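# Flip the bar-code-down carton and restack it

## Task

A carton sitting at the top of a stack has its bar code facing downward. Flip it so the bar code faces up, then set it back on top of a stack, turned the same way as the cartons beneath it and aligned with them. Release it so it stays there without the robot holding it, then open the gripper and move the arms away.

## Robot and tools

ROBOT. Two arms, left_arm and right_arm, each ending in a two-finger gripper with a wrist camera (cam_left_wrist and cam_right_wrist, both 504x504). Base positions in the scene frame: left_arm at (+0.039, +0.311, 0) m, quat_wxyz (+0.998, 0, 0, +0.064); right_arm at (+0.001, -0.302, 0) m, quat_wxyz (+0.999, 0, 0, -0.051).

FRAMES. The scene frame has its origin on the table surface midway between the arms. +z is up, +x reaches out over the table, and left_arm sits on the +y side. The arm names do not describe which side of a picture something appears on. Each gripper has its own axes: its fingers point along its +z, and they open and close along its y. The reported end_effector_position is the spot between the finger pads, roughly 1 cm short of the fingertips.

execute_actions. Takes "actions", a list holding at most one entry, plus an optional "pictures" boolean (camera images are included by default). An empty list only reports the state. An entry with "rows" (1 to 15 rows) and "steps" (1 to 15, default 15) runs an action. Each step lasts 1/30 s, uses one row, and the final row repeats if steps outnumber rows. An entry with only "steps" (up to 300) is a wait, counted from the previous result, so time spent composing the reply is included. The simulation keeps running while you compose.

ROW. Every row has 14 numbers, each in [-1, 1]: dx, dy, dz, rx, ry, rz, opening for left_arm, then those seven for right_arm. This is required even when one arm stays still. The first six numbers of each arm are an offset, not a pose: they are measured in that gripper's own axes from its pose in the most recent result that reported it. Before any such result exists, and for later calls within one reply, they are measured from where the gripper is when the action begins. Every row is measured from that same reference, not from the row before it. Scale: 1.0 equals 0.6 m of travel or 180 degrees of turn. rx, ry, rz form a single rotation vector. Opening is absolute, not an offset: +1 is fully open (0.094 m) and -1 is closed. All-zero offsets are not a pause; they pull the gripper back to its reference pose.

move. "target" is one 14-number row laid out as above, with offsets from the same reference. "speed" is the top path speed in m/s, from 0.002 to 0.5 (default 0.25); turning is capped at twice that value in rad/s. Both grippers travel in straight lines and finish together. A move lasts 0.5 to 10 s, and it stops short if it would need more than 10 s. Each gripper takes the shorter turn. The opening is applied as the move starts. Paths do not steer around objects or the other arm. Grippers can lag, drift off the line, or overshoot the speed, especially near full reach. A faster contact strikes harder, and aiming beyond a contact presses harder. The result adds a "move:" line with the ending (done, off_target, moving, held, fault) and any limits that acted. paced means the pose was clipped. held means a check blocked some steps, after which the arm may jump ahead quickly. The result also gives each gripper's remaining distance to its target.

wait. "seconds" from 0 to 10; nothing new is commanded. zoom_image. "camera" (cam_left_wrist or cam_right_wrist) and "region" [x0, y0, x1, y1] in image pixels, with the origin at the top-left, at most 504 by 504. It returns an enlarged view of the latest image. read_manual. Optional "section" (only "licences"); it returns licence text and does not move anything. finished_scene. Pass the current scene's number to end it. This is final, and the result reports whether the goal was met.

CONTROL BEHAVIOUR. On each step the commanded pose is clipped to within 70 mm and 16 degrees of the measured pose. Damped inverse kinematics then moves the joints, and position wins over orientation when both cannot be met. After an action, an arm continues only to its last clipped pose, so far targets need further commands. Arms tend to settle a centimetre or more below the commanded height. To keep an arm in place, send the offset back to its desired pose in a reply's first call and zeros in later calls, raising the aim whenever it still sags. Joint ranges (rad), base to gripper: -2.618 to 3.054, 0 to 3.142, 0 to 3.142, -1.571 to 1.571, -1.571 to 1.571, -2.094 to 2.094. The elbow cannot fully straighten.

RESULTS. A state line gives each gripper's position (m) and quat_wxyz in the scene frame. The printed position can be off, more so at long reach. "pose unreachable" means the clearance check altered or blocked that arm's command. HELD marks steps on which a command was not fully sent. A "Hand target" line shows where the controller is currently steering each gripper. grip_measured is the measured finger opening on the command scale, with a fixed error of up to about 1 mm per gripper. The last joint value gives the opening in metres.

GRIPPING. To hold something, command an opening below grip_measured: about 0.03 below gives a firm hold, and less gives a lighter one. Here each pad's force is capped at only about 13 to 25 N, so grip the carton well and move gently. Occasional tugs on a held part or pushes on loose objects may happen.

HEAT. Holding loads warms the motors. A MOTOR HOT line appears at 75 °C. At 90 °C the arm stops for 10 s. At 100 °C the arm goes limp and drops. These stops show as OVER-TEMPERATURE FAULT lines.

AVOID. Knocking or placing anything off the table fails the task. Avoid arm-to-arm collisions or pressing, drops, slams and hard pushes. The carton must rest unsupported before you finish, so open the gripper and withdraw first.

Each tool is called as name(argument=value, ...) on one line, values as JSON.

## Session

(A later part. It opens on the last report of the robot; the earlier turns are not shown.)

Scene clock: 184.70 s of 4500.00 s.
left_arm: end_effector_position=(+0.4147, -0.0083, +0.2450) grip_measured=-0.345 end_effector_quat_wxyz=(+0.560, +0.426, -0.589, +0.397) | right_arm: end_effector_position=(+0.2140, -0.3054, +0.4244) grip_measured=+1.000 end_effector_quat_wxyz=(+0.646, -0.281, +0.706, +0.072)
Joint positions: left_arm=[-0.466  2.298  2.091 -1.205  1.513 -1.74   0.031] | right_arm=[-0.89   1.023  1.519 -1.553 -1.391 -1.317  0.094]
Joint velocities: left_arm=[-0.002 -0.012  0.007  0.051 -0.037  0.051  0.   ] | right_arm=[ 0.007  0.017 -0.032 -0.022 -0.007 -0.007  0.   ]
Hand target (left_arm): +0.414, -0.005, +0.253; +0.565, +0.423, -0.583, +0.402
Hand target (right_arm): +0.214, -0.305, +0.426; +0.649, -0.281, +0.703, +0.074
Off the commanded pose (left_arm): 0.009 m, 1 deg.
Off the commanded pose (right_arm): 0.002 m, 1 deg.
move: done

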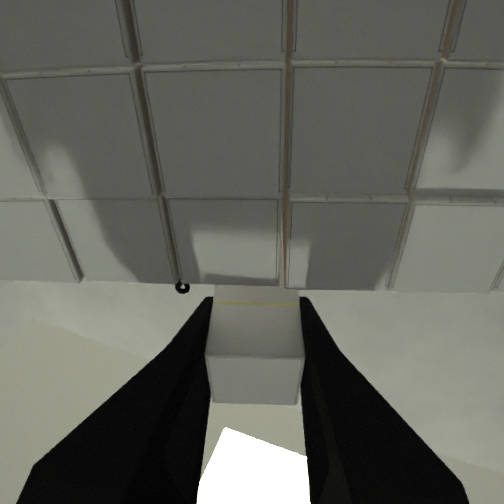

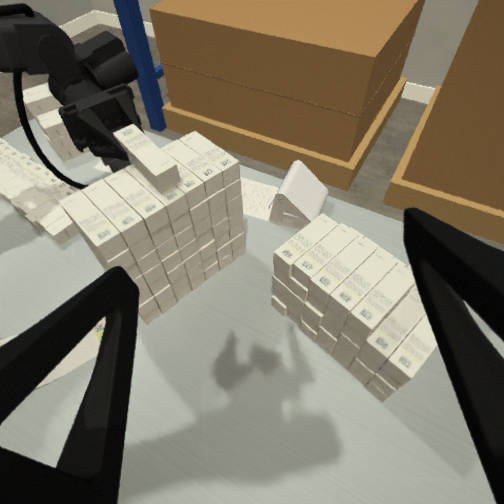

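move(target=[0.006,0.0,-0.005,0,0,0.0,-0.5,0,0,0,0,0,0,1], speed=0.02)

move(target=[0.01,0.0,0,0,0,0.0,0.2,0,0,0,0,0,0,1], speed=0.02)

move(target=[0.03,0.0,-0.09,0,0,0.0,0.2,0,0,0,0,0,0,1], speed=0.08)

Scene clock: 190.03 s of 4500.00 s.
left_arm: end_effector_position=(+0.4150, -0.0082, +0.2418) grip_measured=-0.345 end_effector_quat_wxyz=(+0.555, +0.430, -0.593, +0.394) | right_arm: end_effector_position=(+0.2142, -0.3063, +0.4229) grip_measured=+1.000 end_effector_quat_wxyz=(+0.643, -0.280, +0.709, +0.070)
Joint positions: left_arm=[-0.466  2.298  2.091 -1.208  1.496 -1.737  0.031] | right_arm=[-0.89   1.023  1.519 -1.553 -1.382 -1.317  0.094]
Joint velocities: left_arm=[ 0.002  0.002 -0.012 -0.037 -0.022  0.051 -0.001] | right_arm=[ 0.007 -0.007 -0.012 -0.022  0.051 -0.022  0.   ]
Hand target (left_arm): +0.416, -0.006, +0.249; +0.559, +0.427, -0.588, +0.399
Hand target (right_arm): +0.214, -0.305, +0.424; +0.646, -0.281, +0.706, +0.072
Off the commanded pose (left_arm): 0.007 m, 1 deg.
Off the commanded pose (right_arm): 0.002 m, 1 deg.
After step 90, 1.63 s passed at rest.
move: done

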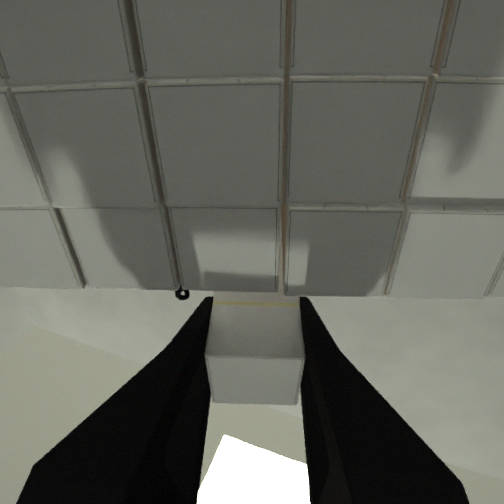

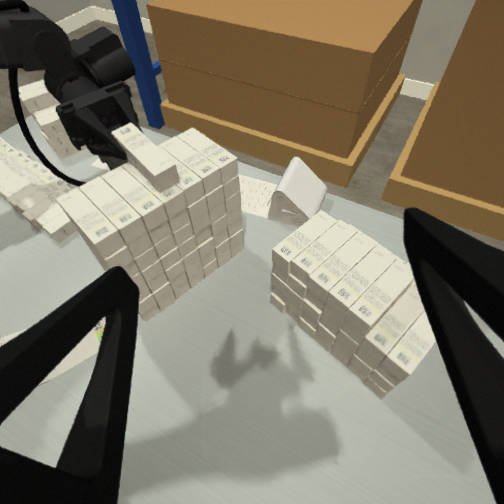

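Scene clock: 190.73 s of 4500.00 s.
left_arm: end_effector_position=(+0.4153, -0.0082, +0.2403) grip_measured=+0.199 end_effector_quat_wxyz=(+0.554, +0.435, -0.593, +0.390) | right_arm: end_effector_position=(+0.2143, -0.3071, +0.4215) grip_measured=+1.000 end_effector_quat_wxyz=(+0.640, -0.280, +0.712, +0.068)
Joint positions: left_arm=[-0.466  2.298  2.091 -1.208  1.487 -1.746  0.056] | right_arm=[-0.89   1.023  1.519 -1.553 -1.373 -1.317  0.094]
Joint velocities: left_arm=[-0.007 -0.007  0.012 -0.037 -0.022  0.037 -0.   ] | right_arm=[ 0.012 -0.002  0.002  0.037 -0.066 -0.081  0.   ]
Hand target (left_arm): +0.415, -0.009, +0.248; +0.555, +0.430, -0.593, +0.394
Hand target (right_arm): +0.214, -0.306, +0.423; +0.643, -0.280, +0.709, +0.070
Off the commanded pose (left_arm): 0.007 m, 1 deg.
Off the commanded pose (right_arm): 0.002 m, 1 deg.
move: done

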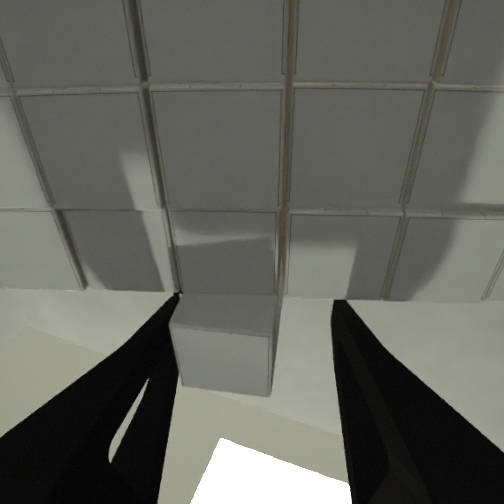

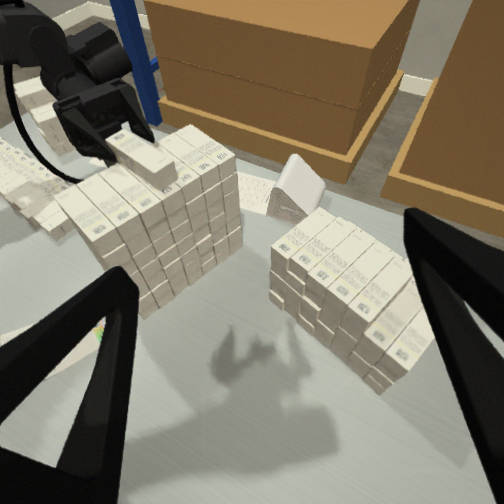

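Scene clock: 192.00 s of 4500.00 s.
left_arm: end_effector_position=(+0.4304, +0.0389, +0.2553) grip_measured=+0.199 end_effector_quat_wxyz=(+0.534, +0.464, -0.576, +0.409) | right_arm: end_effector_position=(+0.2145, -0.3080, +0.4201) grip_measured=+1.000 end_effector_quat_wxyz=(+0.637, -0.279, +0.715, +0.066)
Joint positions: left_arm=[-0.357  2.331  2.219 -1.565  1.475 -1.489  0.056] | right_arm=[-0.89   1.023  1.519 -1.553 -1.363 -1.317  0.094]
Joint velocities: left_arm=[-0.007  0.027  0.002 -0.007 -0.066  0.007  0.   ] | right_arm=[-0.027  0.017 -0.037  0.007 -0.022 -0.051  0.   ]
Hand target (left_arm): +0.432, +0.041, +0.264; +0.532, +0.460, -0.576, +0.417
Hand target (right_arm): +0.214, -0.307, +0.422; +0.640, -0.280, +0.712, +0.068
Off the commanded pose (left_arm): 0.008 m, 5 deg.
Off the commanded pose (right_arm): 0.002 m, 1 deg.
joint sent to its limit (left arm) — the command would take joint 4 (wrist pitch) past its lower limit, so that joint was sent only as far as its limit.
move: off_target (left_arm)

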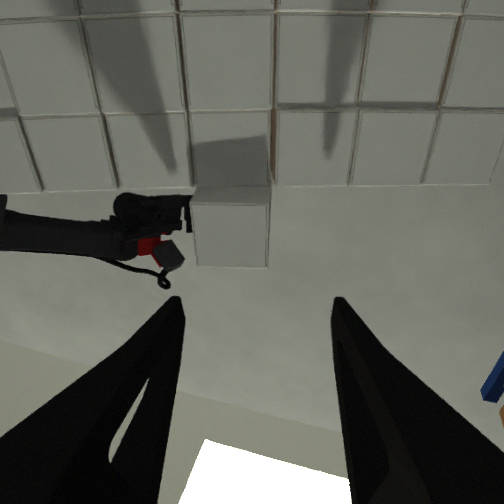

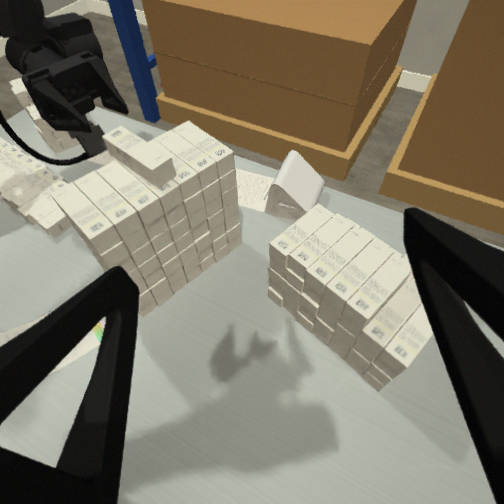

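move(target=[0.15,0.0,0,0,0,0.0,0.2,0,0,0,0,0,0,1], speed=0.15)

move(target=[0.02,0.0,0.163,0,-0.48,0.0,0.2,0,0,0,0,0,0,1], speed=0.2)

Scene clock: 200.43 s of 4500.00 s.
left_arm: end_effector_position=(+0.4309, +0.0332, +0.3381) grip_measured=+0.199 end_effector_quat_wxyz=(+0.527, +0.472, -0.573, +0.413) | right_arm: end_effector_position=(+0.2146, -0.3088, +0.4187) grip_measured=+1.000 end_effector_quat_wxyz=(+0.634, -0.279, +0.718, +0.064)
Joint positions: left_arm=[-0.37   2.331  2.564 -1.573  1.465 -1.827  0.056] | right_arm=[-0.89   1.023  1.519 -1.553 -1.354 -1.317  0.094]
Joint velocities: left_arm=[ 0.002  0.007 -0.002 -0.051 -0.066  0.022 -0.   ] | right_arm=[-0.002  0.012 -0.002 -0.022  0.037  0.037  0.   ]
Hand target (left_arm): +0.427, +0.030, +0.344; +0.532, +0.466, -0.573, +0.413
Hand target (right_arm): +0.214, -0.308, +0.420; +0.637, -0.279, +0.715, +0.066
Off the commanded pose (left_arm): 0.008 m, 1 deg.
Off the commanded pose (right_arm): 0.002 m, 1 deg.
joint sent to its limit (left arm) — the command would take joint 4 (wrist pitch) past its lower limit, so that joint was sent only as far as its limit.
After step 90, 4.20 s passed at rest.
move: done

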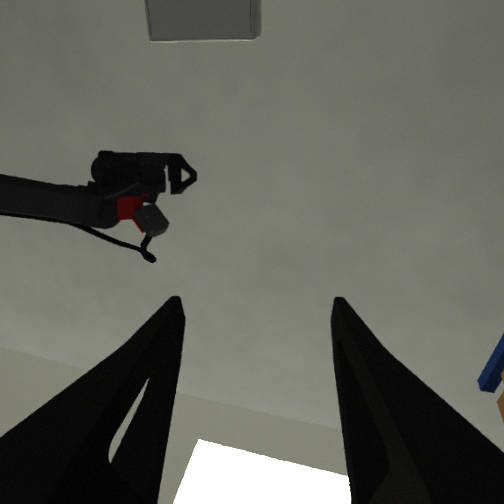

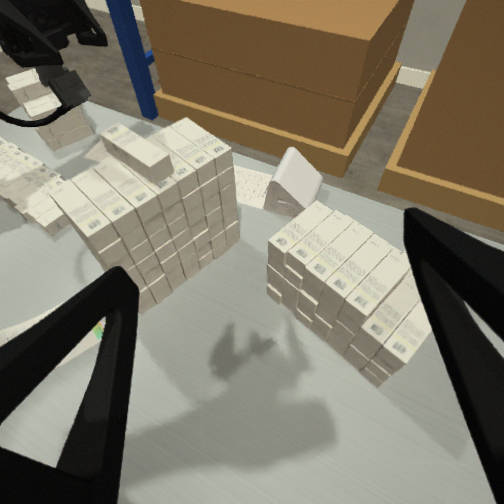

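Scene clock: 205.57 s of 4500.00 s.
left_arm: end_effector_position=(+0.4123, -0.0622, +0.3102) grip_measured=+0.199 end_effector_quat_wxyz=(+0.038, -0.572, +0.745, -0.341) | right_arm: end_effector_position=(+0.2148, -0.3097, +0.4172) grip_measured=+1.000 end_effector_quat_wxyz=(+0.631, -0.279, +0.721, +0.062)
Joint positions: left_arm=[-0.911  2.28   2.841 -1.43   0.015 -2.097  0.056] | right_arm=[-0.89   1.023  1.519 -1.553 -1.344 -1.317  0.094]
Joint velocities: left_arm=[-0.027  0.012 -0.007  0.007  0.007 -0.007 -0.   ] | right_arm=[ 0.012 -0.012 -0.037  0.007 -0.007  0.037  0.   ]
Hand target (left_arm): +0.408, -0.062, +0.333; +0.048, -0.564, +0.737, -0.369
Hand target (right_arm): +0.215, -0.309, +0.419; +0.634, -0.279, +0.718, +0.064
Off the commanded pose (left_arm): 0.030 m, 43 deg; orientation clipped at the last step of the last action.
Off the commanded pose (right_arm): 0.002 m, 1 deg.
elbow stopped short (left arm): the move would have taken joint 3 (elbow) straighter than the controller allows; a more bent joint 3 avoids this.
joint sent to its limit (left arm) — the command would take joint 6 (wrist roll) past its lower limit, so that joint was sent only as far as its limit.
move: off_target (left_arm); limits=paced

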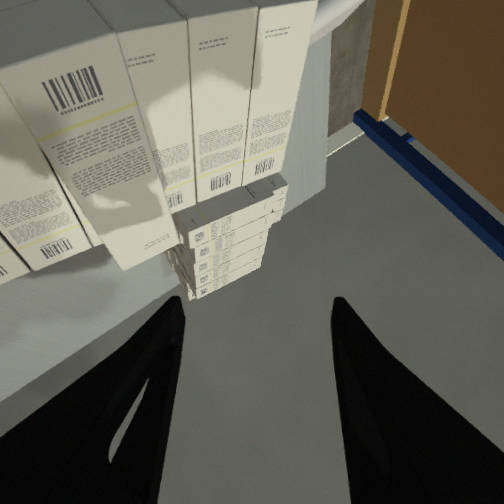

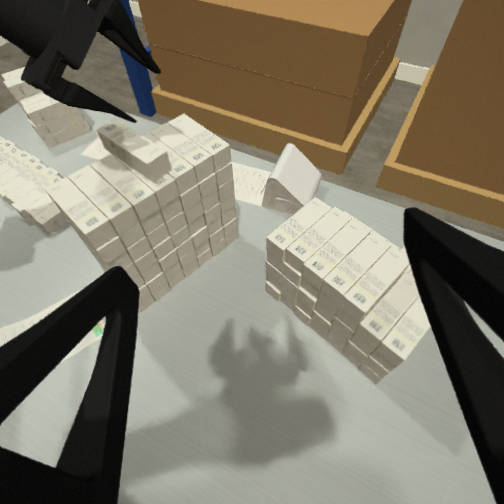

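move(target=[-0.113,-0.015,-0.082,0.197,0.28,0.886,0.2,0,0,0,0,0,0,1], speed=0.3)

Scene clock: 242.90 s of 4500.00 s.
left_arm: end_effector_position=(+0.4252, +0.0132, +0.3246) grip_measured=+0.199 end_effector_quat_wxyz=(+0.364, +0.690, +0.556, -0.286) | right_arm: end_effector_position=(+0.2149, -0.3106, +0.4158) grip_measured=+1.000 end_effector_quat_wxyz=(+0.628, -0.278, +0.724, +0.060)
Joint positions: left_arm=[-0.507  2.284  2.782 -1.568  0.862  1.173  0.056] | right_arm=[-0.89   1.023  1.519 -1.553 -1.335 -1.317  0.094]
Joint velocities: left_arm=[-0.007 -0.002 -0.002 -0.022  0.051  0.007  0.   ] | right_arm=[-0.007 -0.002 -0.007  0.022 -0.022 -0.037  0.   ]
Hand target (left_arm): +0.420, +0.018, +0.332; +0.367, +0.690, +0.555, -0.286
Hand target (right_arm): +0.215, -0.310, +0.417; +0.631, -0.279, +0.721, +0.062
Off the commanded pose (left_arm): 0.009 m, 19 deg; orientation clipped at the last step of the last action.
Off the commanded pose (right_arm): 0.002 m, 1 deg.
joint sent to its limit (left arm) — the command would take joint 4 (wrist pitch) past its lower limit, so that joint was sent only as far as its limit.
After step 90, 28.63 s passed at rest.
move: off_target (left_arm); limits=paced

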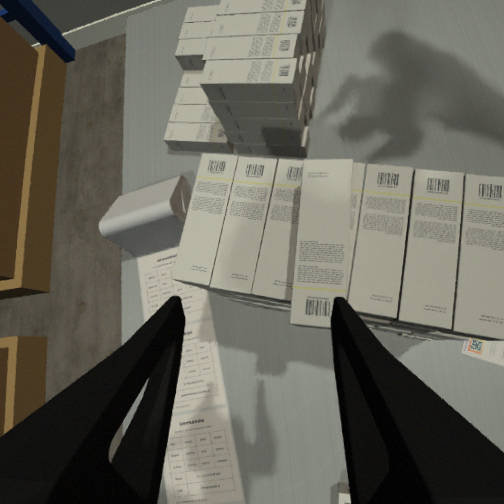

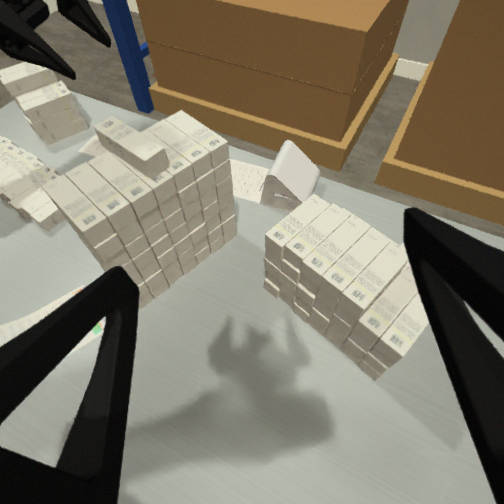

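move(target=[0.068,-0.024,0.043,0.093,-0.037,-0.01,0.2,0,0,0,0,0,0,1], speed=0.1)

Scene clock: 257.63 s of 4500.00 s.
left_arm: end_effector_position=(+0.4238, +0.0136, +0.2766) grip_measured=+0.199 end_effector_quat_wxyz=(+0.341, +0.693, +0.514, -0.373) | right_arm: end_effector_position=(+0.2150, -0.3115, +0.4144) grip_measured=+1.000 end_effector_quat_wxyz=(+0.625, -0.278, +0.727, +0.058)
Joint positions: left_arm=[-0.467  2.317  2.569 -1.569  1.042  1.382  0.056] | right_arm=[-0.89   1.023  1.519 -1.553 -1.326 -1.317  0.094]
Joint velocities: left_arm=[ 0.002 -0.022 -0.002 -0.051 -0.007  0.007 -0.   ] | right_arm=[-0.017  0.017  0.007  0.095 -0.007  0.007  0.   ]
Hand target (left_arm): +0.422, +0.016, +0.276; +0.337, +0.684, +0.517, -0.389
Hand target (right_arm): +0.215, -0.311, +0.416; +0.628, -0.278, +0.724, +0.060
Off the commanded pose (left_arm): 0.005 m, 8 deg.
Off the commanded pose (right_arm): 0.002 m, 1 deg.
joint sent to its limit (left arm) — the command would take joint 4 (wrist pitch) past its lower limit, so that joint was sent only as far as its limit.
After step 90, 9.87 s passed at rest.
move: off_target (left_arm)

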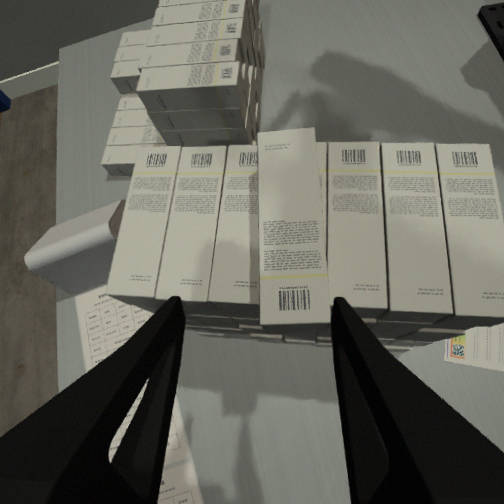

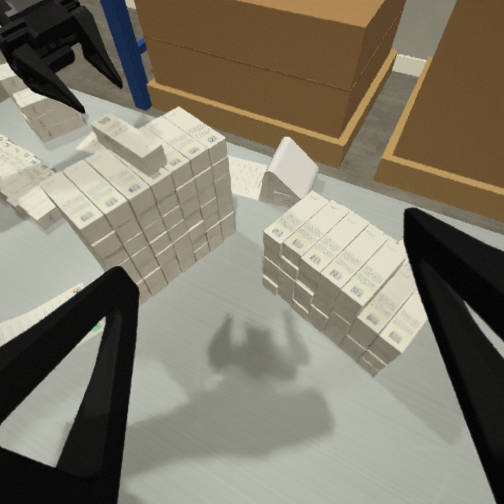

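move(target=[-0.043,-0.02,0.087,0.043,0,-0.008,0.5,0,0,0,0,0,0,1], speed=0.08)

Scene clock: 269.17 s of 4500.00 s.
left_arm: end_effector_position=(+0.4022, -0.0374, +0.2625) grip_measured=+0.499 end_effector_quat_wxyz=(+0.302, +0.700, +0.507, -0.402) | right_arm: end_effector_position=(+0.2151, -0.3124, +0.4130) grip_measured=+1.000 end_effector_quat_wxyz=(+0.622, -0.277, +0.730, +0.055)
Joint positions: left_arm=[-0.587  2.41   2.681 -1.57   1.032  1.276  0.07 ] | right_arm=[-0.89   1.023  1.519 -1.553 -1.316 -1.317  0.094]
Joint velocities: left_arm=[ 0.017 -0.007 -0.012 -0.037  0.007 -0.051 -0.   ] | right_arm=[ 0.012  0.017  0.002 -0.037  0.037 -0.051  0.   ]
Hand target (left_arm): +0.398, -0.039, +0.271; +0.307, +0.699, +0.502, -0.406
Hand target (right_arm): +0.215, -0.311, +0.414; +0.625, -0.278, +0.727, +0.058
Off the commanded pose (left_arm): 0.011 m, 2 deg.
Off the commanded pose (right_arm): 0.002 m, 1 deg.
joint sent to its limit (left arm) — the command would take joint 4 (wrist pitch) past its lower limit, so that joint was sent only as far as its limit.
After step 90, 7.33 s passed at rest.
move: off_target (left_arm)

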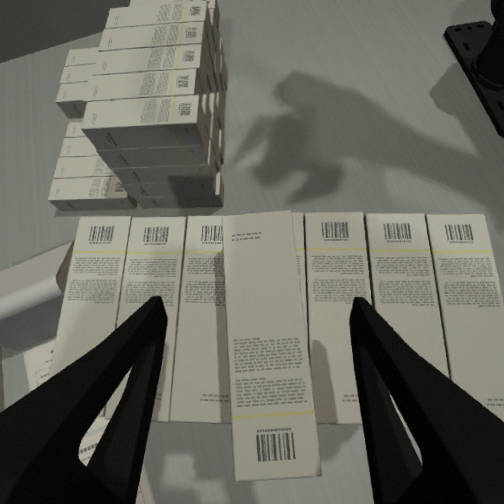

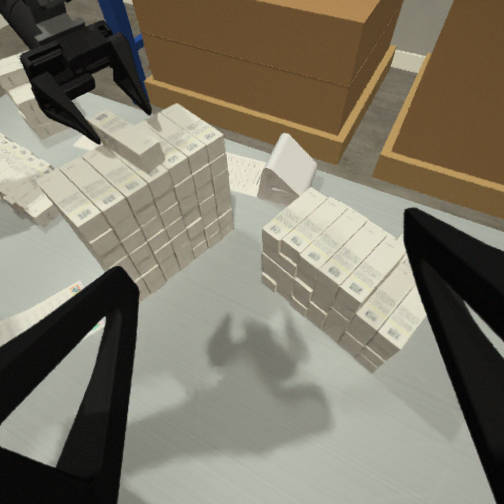

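move(target=[0.015,-0.01,0.012,0,0,0,0.2,0,0,0,0,0,0,1], speed=0.03)

Scene clock: 276.63 s of 4500.00 s.
left_arm: end_effector_position=(+0.4009, -0.0354, +0.2430) grip_measured=+0.201 end_effector_quat_wxyz=(+0.295, +0.700, +0.513, -0.399) | right_arm: end_effector_position=(+0.2152, -0.3133, +0.4116) grip_measured=+1.000 end_effector_quat_wxyz=(+0.619, -0.277, +0.733, +0.053)
Joint positions: left_arm=[-0.587  2.324  2.449 -1.439  1.019  1.275  0.056] | right_arm=[-0.89   1.023  1.519 -1.553 -1.307 -1.317  0.094]
Joint velocities: left_arm=[-0.002  0.022 -0.017 -0.037 -0.081 -0.051  0.   ] | right_arm=[ 0.007 -0.002  0.012 -0.007 -0.022  0.11   0.   ]
Hand target (left_arm): +0.396, -0.037, +0.251; +0.302, +0.701, +0.507, -0.402
Hand target (right_arm): +0.215, -0.312, +0.413; +0.622, -0.277, +0.730, +0.055
Off the commanded pose (left_arm): 0.010 m, 1 deg.
Off the commanded pose (right_arm): 0.002 m, 1 deg.
After step 90, 3.47 s passed at rest.
move: done

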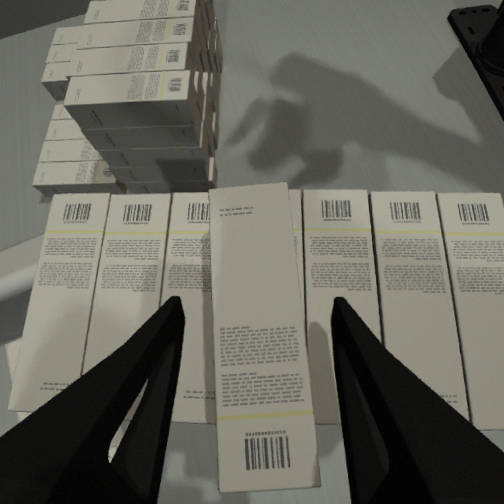

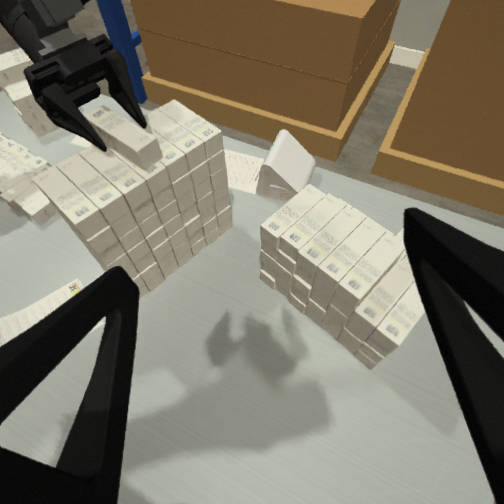

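move(target=[-0.015,-0.006,0,0,0,0,-0.5,0,0,0,0,0,0,1], speed=0.03)

move(target=[-0.075,0,-0.06,0,0,0,-0.5,0,0,0,0,0,0,1], speed=0.08)

move(target=[0.12,-0.29,-0.22,0,0,0,-0.5,0,0,0,0,0,0,1], speed=0.15)

Scene clock: 282.83 s of 4500.00 s.
left_arm: end_effector_position=(+0.4020, -0.0353, +0.2420) grip_measured=-0.352 end_effector_quat_wxyz=(+0.293, +0.699, +0.518, -0.398) | right_arm: end_effector_position=(+0.2152, -0.3142, +0.4101) grip_measured=+1.000 end_effector_quat_wxyz=(+0.616, -0.276, +0.736, +0.051)
Joint positions: left_arm=[-0.587  2.324  2.448 -1.434  1.012  1.263  0.03 ] | right_arm=[-0.89   1.023  1.519 -1.553 -1.297 -1.317  0.094]
Joint velocities: left_arm=[ 0.002 -0.012  0.007  0.051  0.022 -0.037 -0.001] | right_arm=[-0.007  0.007 -0.002 -0.051 -0.022  0.037  0.   ]
Hand target (left_arm): +0.396, -0.039, +0.250; +0.295, +0.700, +0.513, -0.399
Hand target (right_arm): +0.215, -0.313, +0.412; +0.619, -0.277, +0.733, +0.053
Off the commanded pose (left_arm): 0.011 m, 1 deg.
Off the commanded pose (right_arm): 0.002 m, 1 deg.
After step 90, 2.50 s passed at rest.
move: off_target (left_arm)

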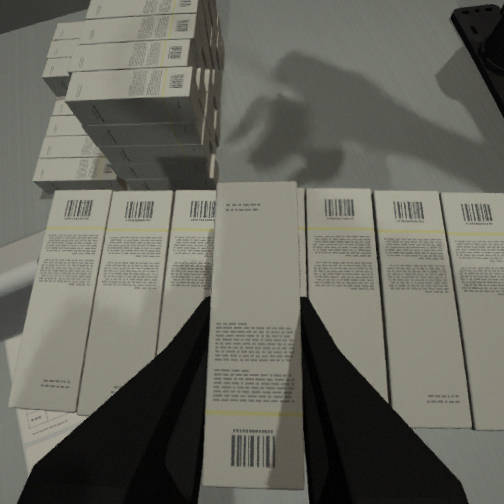

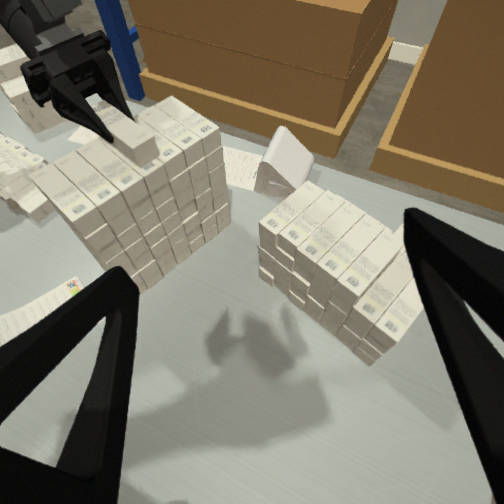

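Scene clock: 283.97 s of 4500.00 s.
left_arm: end_effector_position=(+0.4053, -0.0315, +0.2826) grip_measured=-0.352 end_effector_quat_wxyz=(+0.311, +0.688, +0.530, -0.385) | right_arm: end_effector_position=(+0.2153, -0.3152, +0.4087) grip_measured=+1.000 end_effector_quat_wxyz=(+0.613, -0.276, +0.739, +0.049)
Joint positions: left_arm=[-0.579  2.385  2.731 -1.569  0.997  1.187  0.03 ] | right_arm=[-0.89   1.023  1.519 -1.553 -1.287 -1.317  0.094]
Joint velocities: left_arm=[ 0.007 -0.042 -0.002 -0.066  0.066  0.007  0.001] | right_arm=[-0.002 -0.007 -0.012  0.007  0.007 -0.007  0.   ]
Hand target (left_arm): +0.402, -0.028, +0.298; +0.324, +0.683, +0.525, -0.391
Hand target (right_arm): +0.215, -0.314, +0.410; +0.616, -0.276, +0.736, +0.051
Off the commanded pose (left_arm): 0.017 m, 3 deg.
Off the commanded pose (right_arm): 0.002 m, 1 deg.
joint sent to its limit (left arm) — the command would take joint 4 (wrist pitch) past its lower limit, so that joint was sent only as far as its limit.
move: off_target (left_arm)

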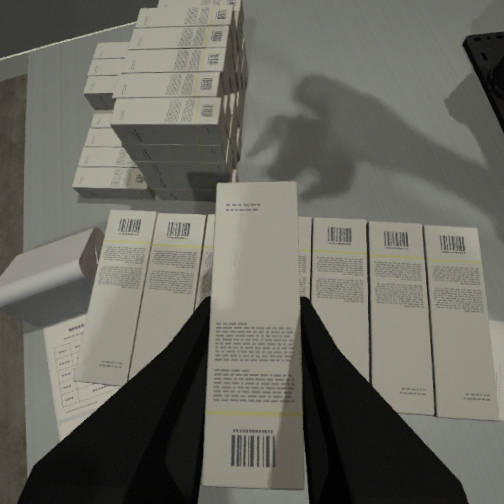

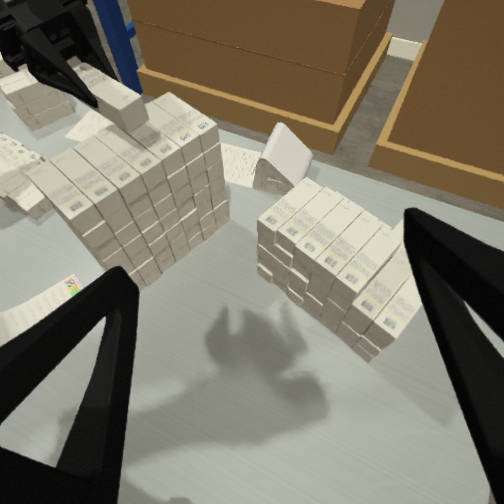

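Scene clock: 285.90 s of 4500.00 s.
left_arm: end_effector_position=(+0.2786, +0.1540, +0.2802) grip_measured=-0.352 end_effector_quat_wxyz=(+0.362, +0.669, +0.565, -0.320) | right_arm: end_effector_position=(+0.2153, -0.3161, +0.4073) grip_measured=+1.000 end_effector_quat_wxyz=(+0.610, -0.275, +0.742, +0.047)
Joint positions: left_arm=[-0.159  1.489  1.504 -1.575  1.008  1.703  0.03 ] | right_arm=[-0.89   1.023  1.519 -1.553 -1.278 -1.317  0.094]
Joint velocities: left_arm=[-0.002 -0.002 -0.027  0.022 -0.022  0.066 -0.   ] | right_arm=[-0.027  0.002 -0.002  0.007  0.037 -0.037  0.   ]
Hand target (left_arm): +0.274, +0.154, +0.283; +0.368, +0.662, +0.564, -0.328
Hand target (right_arm): +0.215, -0.315, +0.409; +0.613, -0.276, +0.739, +0.049
Off the commanded pose (left_arm): 0.007 m, 10 deg.
Off the commanded pose (right_arm): 0.002 m, 1 deg.
joint sent to its limit (left arm) — the command would take joint 4 (wrist pitch) past its lower limit, so that joint was sent only as far as its limit.
move: off_target (left_arm)

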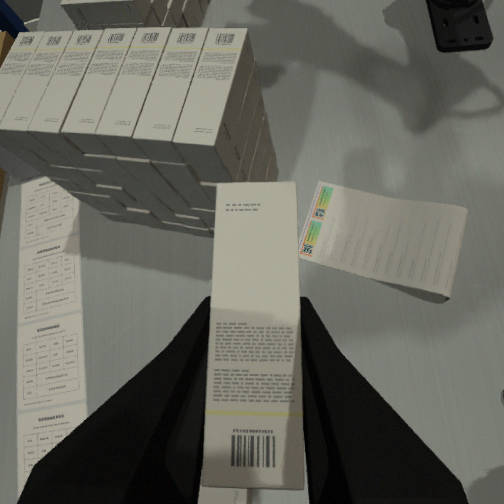

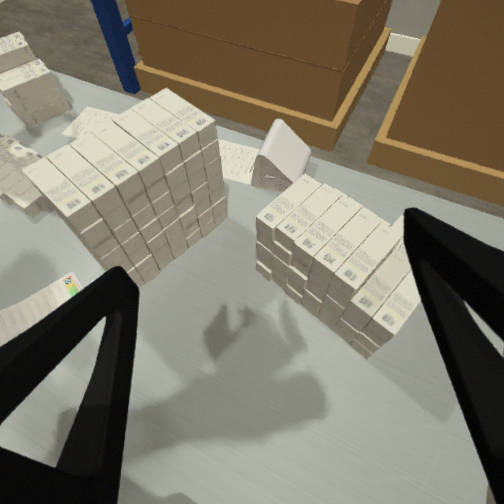

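move(target=[0.017,-0.152,0.127,-0.366,0.016,-0.26,-0.5,0,0,0,0,0,0,1], speed=0.2)

move(target=[0.202,-0.322,0.217,0,0,0,-0.5,0,0,0,0,0,0,1], speed=0.15)

Scene clock: 310.97 s of 4500.00 s.
left_arm: end_effector_position=(+0.1906, +0.1103, +0.2001) grip_measured=-0.352 end_effector_quat_wxyz=(+0.483, +0.127, +0.865, -0.055) | right_arm: end_effector_position=(+0.2153, -0.3170, +0.4059) grip_measured=+1.000 end_effector_quat_wxyz=(+0.607, -0.275, +0.745, +0.045)
Joint positions: left_arm=[-1.674  1.018  0.837 -0.966 -0.953 -1.033  0.03 ] | right_arm=[-0.89   1.023  1.519 -1.553 -1.268 -1.317  0.094]
Joint velocities: left_arm=[-0.012  0.027 -0.007  0.022  0.007 -0.081 -0.   ] | right_arm=[0.002 0.007 0.002 0.022 0.007 0.022 0.   ]
Hand target (left_arm): +0.191, +0.108, +0.213; +0.495, +0.121, +0.859, -0.059
Hand target (right_arm): +0.215, -0.316, +0.407; +0.610, -0.275, +0.742, +0.047
Off the commanded pose (left_arm): 0.021 m, 3 deg.
Off the commanded pose (right_arm): 0.002 m, 1 deg.
After step 90, 17.80 s passed at rest.
move: off_target (left_arm)

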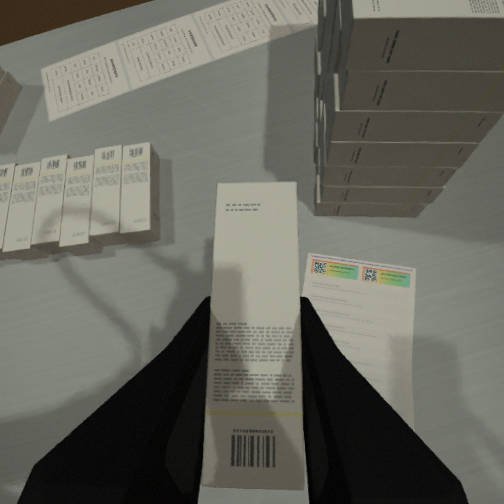

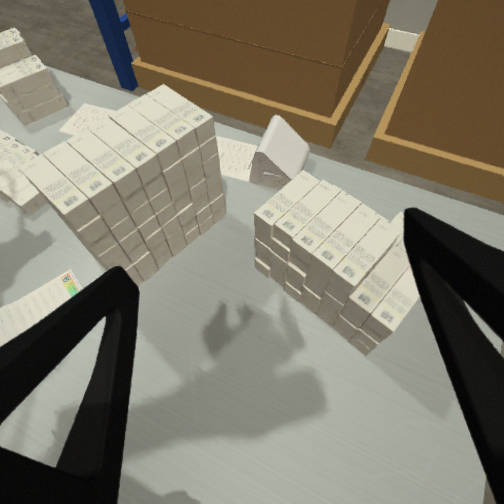

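Scene clock: 313.13 s of 4500.00 s.
left_arm: end_effector_position=(+0.1913, -0.0734, +0.0243) grip_measured=-0.352 end_effector_quat_wxyz=(+0.485, +0.129, +0.864, -0.039) | right_arm: end_effector_position=(+0.2153, -0.3180, +0.4045) grip_measured=+1.000 end_effector_quat_wxyz=(+0.604, -0.274, +0.747, +0.043)
Joint positions: left_arm=[-1.689  2.039  1.059 -0.227 -0.971 -1.072  0.03 ] | right_arm=[-0.89   1.023  1.519 -1.553 -1.259 -1.317  0.094]
Joint velocities: left_arm=[-0.007  0.017  0.002  0.022 -0.022  0.007  0.001] | right_arm=[-0.012 -0.007 -0.012 -0.007 -0.007 -0.022  0.   ]
Hand target (left_arm): +0.187, -0.085, +0.025; +0.483, +0.127, +0.865, -0.055
Hand target (right_arm): +0.215, -0.317, +0.406; +0.607, -0.275, +0.745, +0.045
Off the commanded pose (left_arm): 0.013 m, 2 deg.
Off the commanded pose (right_arm): 0.002 m, 1 deg.
move: off_target (left_arm)

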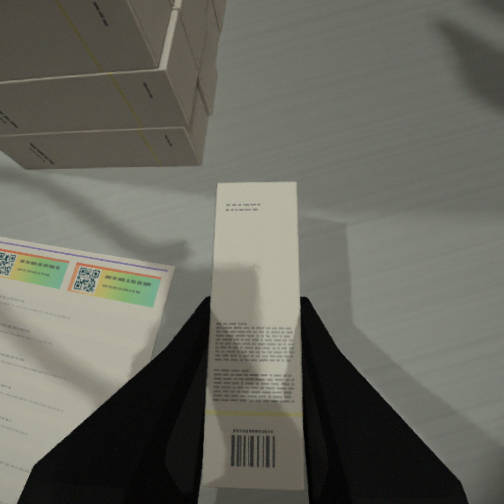

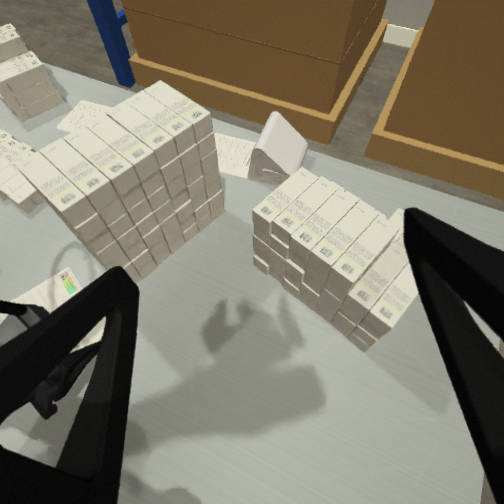

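move(target=[0.008,0,0.004,0,0,0,-0.5,0,0,0,0,0,0,1], speed=0.02)

move(target=[0,0,0,0,0,0,0.3,0,0,0,0,0,0,1], speed=0.02)

move(target=[-0.1,0,-0.06,0,0,0,0.3,0,0,0,0,0,0,1], speed=0.1)

move(target=[-0.05,0.42,-0.05,0,0,0,0.3,0,0,0,0,0,0,1], speed=0.2)

Scene clock: 318.87 s of 4500.00 s.
left_arm: end_effector_position=(+0.1913, -0.0737, +0.0243) grip_measured=-0.352 end_effector_quat_wxyz=(+0.485, +0.128, +0.864, -0.040) | right_arm: end_effector_position=(+0.2153, -0.3189, +0.4030) grip_measured=+1.000 end_effector_quat_wxyz=(+0.601, -0.274, +0.750, +0.040)
Joint positions: left_arm=[-1.689  2.04   1.059 -0.225 -0.972 -1.072  0.03 ] | right_arm=[-0.89   1.023  1.519 -1.553 -1.249 -1.317  0.094]
Joint velocities: left_arm=[-0.002  0.027 -0.007 -0.007  0.022 -0.066 -0.   ] | right_arm=[-0.012  0.007  0.017  0.007 -0.037 -0.007  0.   ]
Hand target (left_arm): +0.191, -0.073, +0.019; +0.485, +0.128, +0.864, -0.039
Hand target (right_arm): +0.215, -0.318, +0.404; +0.604, -0.274, +0.747, +0.043
Off the commanded pose (left_arm): 0.005 m, 0 deg.
Off the commanded pose (right_arm): 0.002 m, 1 deg.
After step 90, 2.03 s passed at rest.
move: done

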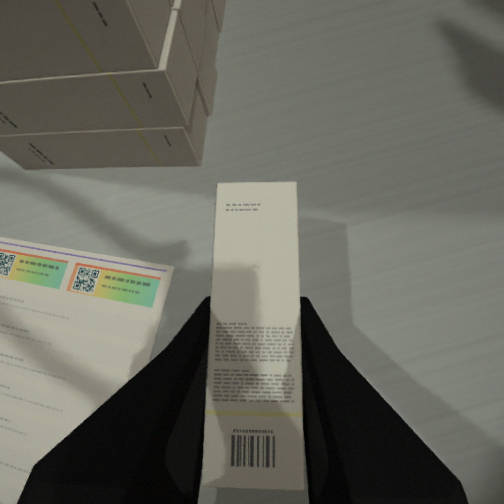

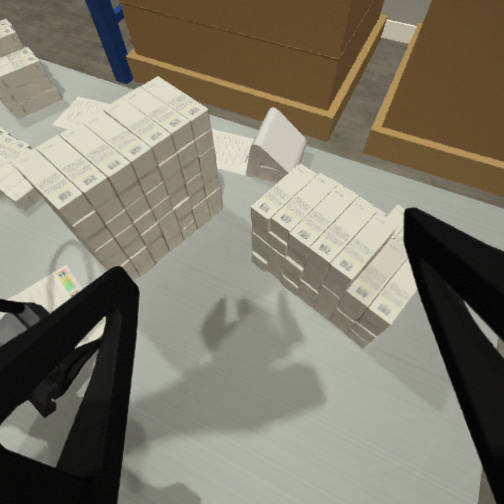

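Scene clock: 319.37 s of 4500.00 s.
left_arm: end_effector_position=(+0.1904, -0.0741, +0.0231) grip_measured=+0.299 end_effector_quat_wxyz=(+0.481, +0.129, +0.866, -0.041) | right_arm: end_effector_position=(+0.2153, -0.3199, +0.4016) grip_measured=+1.000 end_effector_quat_wxyz=(+0.597, -0.273, +0.753, +0.038)
Joint positions: left_arm=[-1.689  2.04   1.059 -0.225 -0.963 -1.072  0.061] | right_arm=[-0.89   1.023  1.519 -1.553 -1.24  -1.317  0.094]
Joint velocities: left_arm=[-0.007 -0.007 -0.007  0.022  0.022 -0.022  0.001] | right_arm=[ 0.012  0.002 -0.007  0.037 -0.051 -0.051  0.   ]
Hand target (left_arm): +0.191, -0.074, +0.024; +0.485, +0.128, +0.864, -0.040
Hand target (right_arm): +0.215, -0.319, +0.403; +0.601, -0.274, +0.750, +0.040
Off the commanded pose (left_arm): 0.002 m, 1 deg.
Off the commanded pose (right_arm): 0.002 m, 1 deg.
move: done

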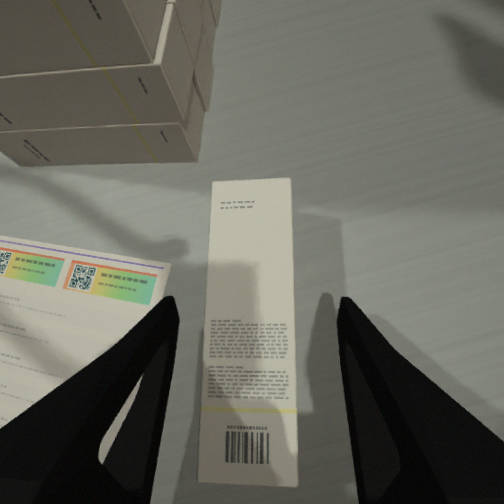

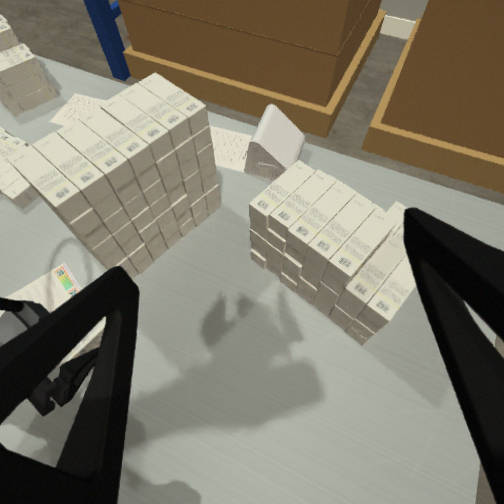

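Scene clock: 320.67 s of 4500.00 s.
left_arm: end_effector_position=(+0.1894, -0.0719, +0.0792) grip_measured=+0.299 end_effector_quat_wxyz=(+0.475, +0.137, +0.868, -0.032) | right_arm: end_effector_position=(+0.2153, -0.3209, +0.4002) grip_measured=+1.000 end_effector_quat_wxyz=(+0.594, -0.272, +0.756, +0.036)
Joint positions: left_arm=[-1.689  1.908  1.149 -0.47  -0.953 -1.069  0.061] | right_arm=[-0.89   1.023  1.519 -1.553 -1.23  -1.317  0.094]
Joint velocities: left_arm=[-0.007 -0.007  0.007 -0.037  0.022 -0.022  0.   ] | right_arm=[ 0.012  0.007 -0.007 -0.007 -0.022 -0.007  0.   ]
Hand target (left_arm): +0.190, -0.077, +0.093; +0.481, +0.129, +0.866, -0.041
Hand target (right_arm): +0.215, -0.320, +0.402; +0.598, -0.273, +0.753, +0.038
Off the commanded pose (left_arm): 0.015 m, 2 deg.
Off the commanded pose (right_arm): 0.002 m, 1 deg.
move: off_target (left_arm)

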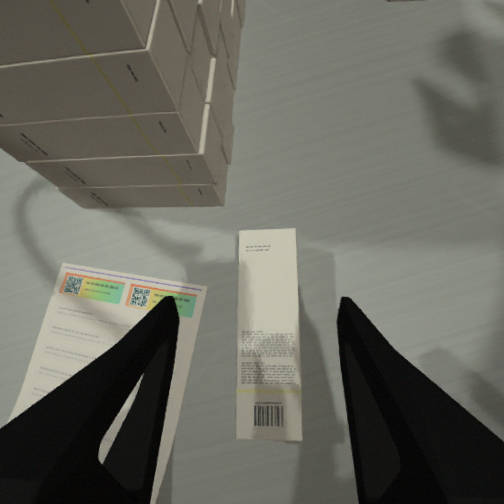

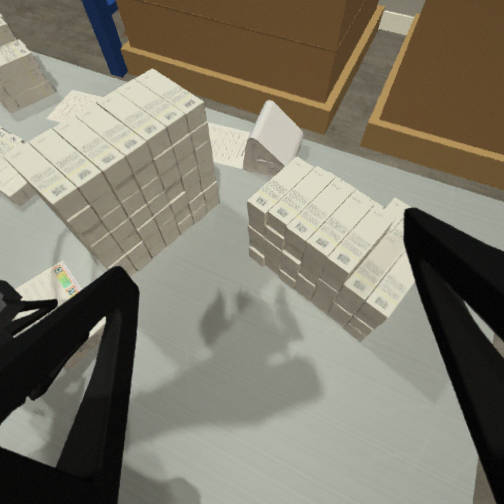

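Scene clock: 322.67 s of 4500.00 s.
left_arm: end_effector_position=(+0.2473, +0.1611, +0.1444) grip_measured=+0.299 end_effector_quat_wxyz=(+0.480, +0.137, +0.865, -0.046) | right_arm: end_effector_position=(+0.2152, -0.3218, +0.3989) grip_measured=+1.000 end_effector_quat_wxyz=(+0.591, -0.272, +0.759, +0.034)
Joint positions: left_arm=[-1.201  0.74   0.465 -0.473 -0.666 -0.46   0.061] | right_arm=[-0.89   1.023  1.519 -1.553 -1.221 -1.317  0.094]
Joint velocities: left_arm=[-0.007  0.002 -0.007 -0.022  0.022  0.081 -0.   ] | right_arm=[ 0.007 -0.002 -0.017 -0.037 -0.051 -0.022  0.   ]
Hand target (left_arm): +0.246, +0.168, +0.138; +0.476, +0.138, +0.868, -0.035
Hand target (right_arm): +0.215, -0.321, +0.400; +0.594, -0.272, +0.756, +0.036
Off the commanded pose (left_arm): 0.010 m, 2 deg.
Off the commanded pose (right_arm): 0.002 m, 1 deg.
move: done

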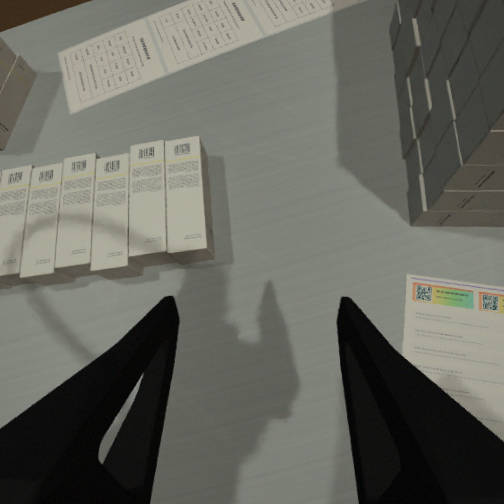

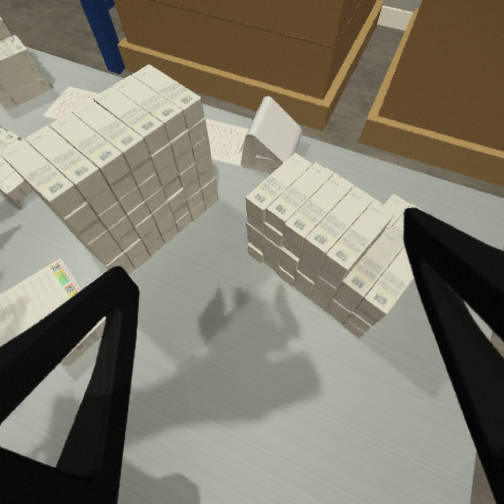

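move(target=[0,0,0,0,0,0,0.3,0.31,0.5,0.273,0.127,0.253,0.213,0.4], speed=0.2)

Scene clock: 334.43 s of 4500.00 s.
left_arm: end_effector_position=(+0.2470, +0.1608, +0.1441) grip_measured=+0.299 end_effector_quat_wxyz=(+0.479, +0.138, +0.866, -0.046) | right_arm: end_effector_position=(+0.1949, -0.0885, +0.0965) grip_measured=+0.402 end_effector_quat_wxyz=(+0.258, +0.110, +0.959, -0.036)
Joint positions: left_arm=[-1.201  0.74   0.465 -0.474 -0.664 -0.458  0.061] | right_arm=[ 1.242  1.524  1.035 -0.981  0.518  1.341  0.066]
Joint velocities: left_arm=[-0.007  0.017 -0.007  0.037 -0.066 -0.037 -0.   ] | right_arm=[-0.002  0.007  0.007 -0.037 -0.037 -0.022  0.   ]
Hand target (left_arm): +0.247, +0.161, +0.144; +0.480, +0.137, +0.865, -0.045
Hand target (right_arm): +0.197, -0.080, +0.104; +0.266, +0.112, +0.957, -0.024
Off the commanded pose (left_arm): 0.001 m, 0 deg.
Off the commanded pose (right_arm): 0.014 m, 1 deg.
After step 90, 5.43 s passed at rest.
move: off_target (right_arm); limits=paced

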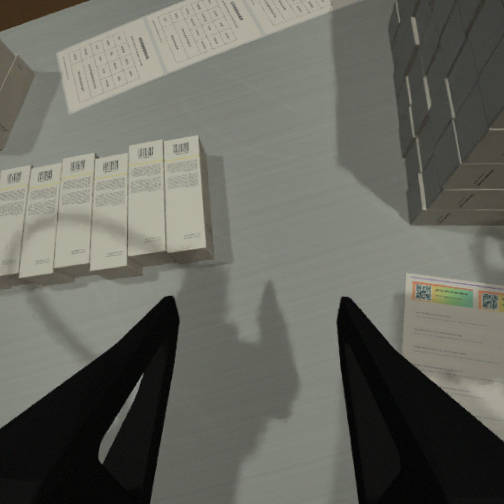

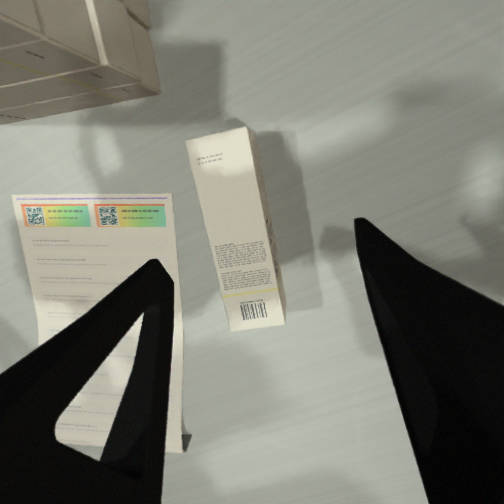

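move(target=[0,0,0,0,0,0,0.3,0.04,0.033,0.055,0,0,0,0.4], speed=0.08)

Scene clock: 338.33 s of 4500.00 s.
left_arm: end_effector_position=(+0.2469, +0.1606, +0.1440) grip_measured=+0.299 end_effector_quat_wxyz=(+0.479, +0.138, +0.866, -0.046) | right_arm: end_effector_position=(+0.1963, -0.0669, +0.0596) grip_measured=+0.402 end_effector_quat_wxyz=(+0.254, +0.113, +0.960, -0.031)
Joint positions: left_arm=[-1.201  0.74   0.465 -0.474 -0.662 -0.458  0.061] | right_arm=[ 1.264  1.642  1.005 -0.836  0.509  1.371  0.066]
Joint velocities: left_arm=[ 0.002  0.007  0.012 -0.037 -0.007 -0.022 -0.001] | right_arm=[ 0.007 -0.017 -0.002  0.022 -0.007 -0.051  0.001]
Hand target (left_arm): +0.247, +0.161, +0.144; +0.479, +0.138, +0.866, -0.046
Hand target (right_arm): +0.195, -0.069, +0.056; +0.258, +0.110, +0.959, -0.036
Off the commanded pose (left_arm): 0.000 m, 0 deg.
Off the commanded pose (right_arm): 0.005 m, 1 deg.
move: done

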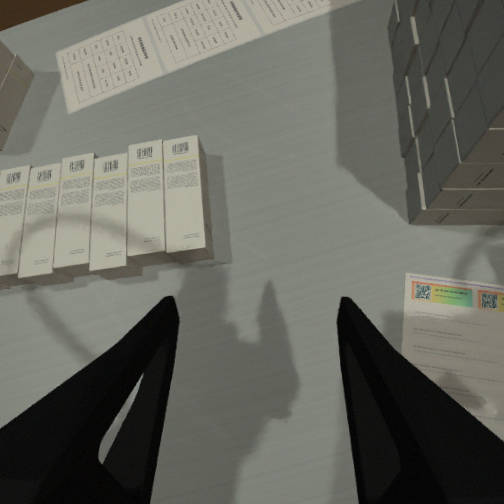

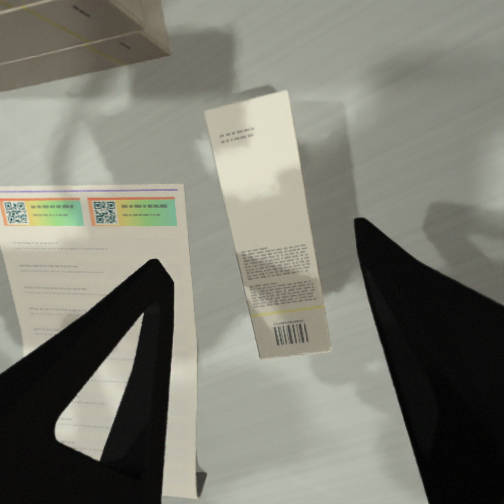

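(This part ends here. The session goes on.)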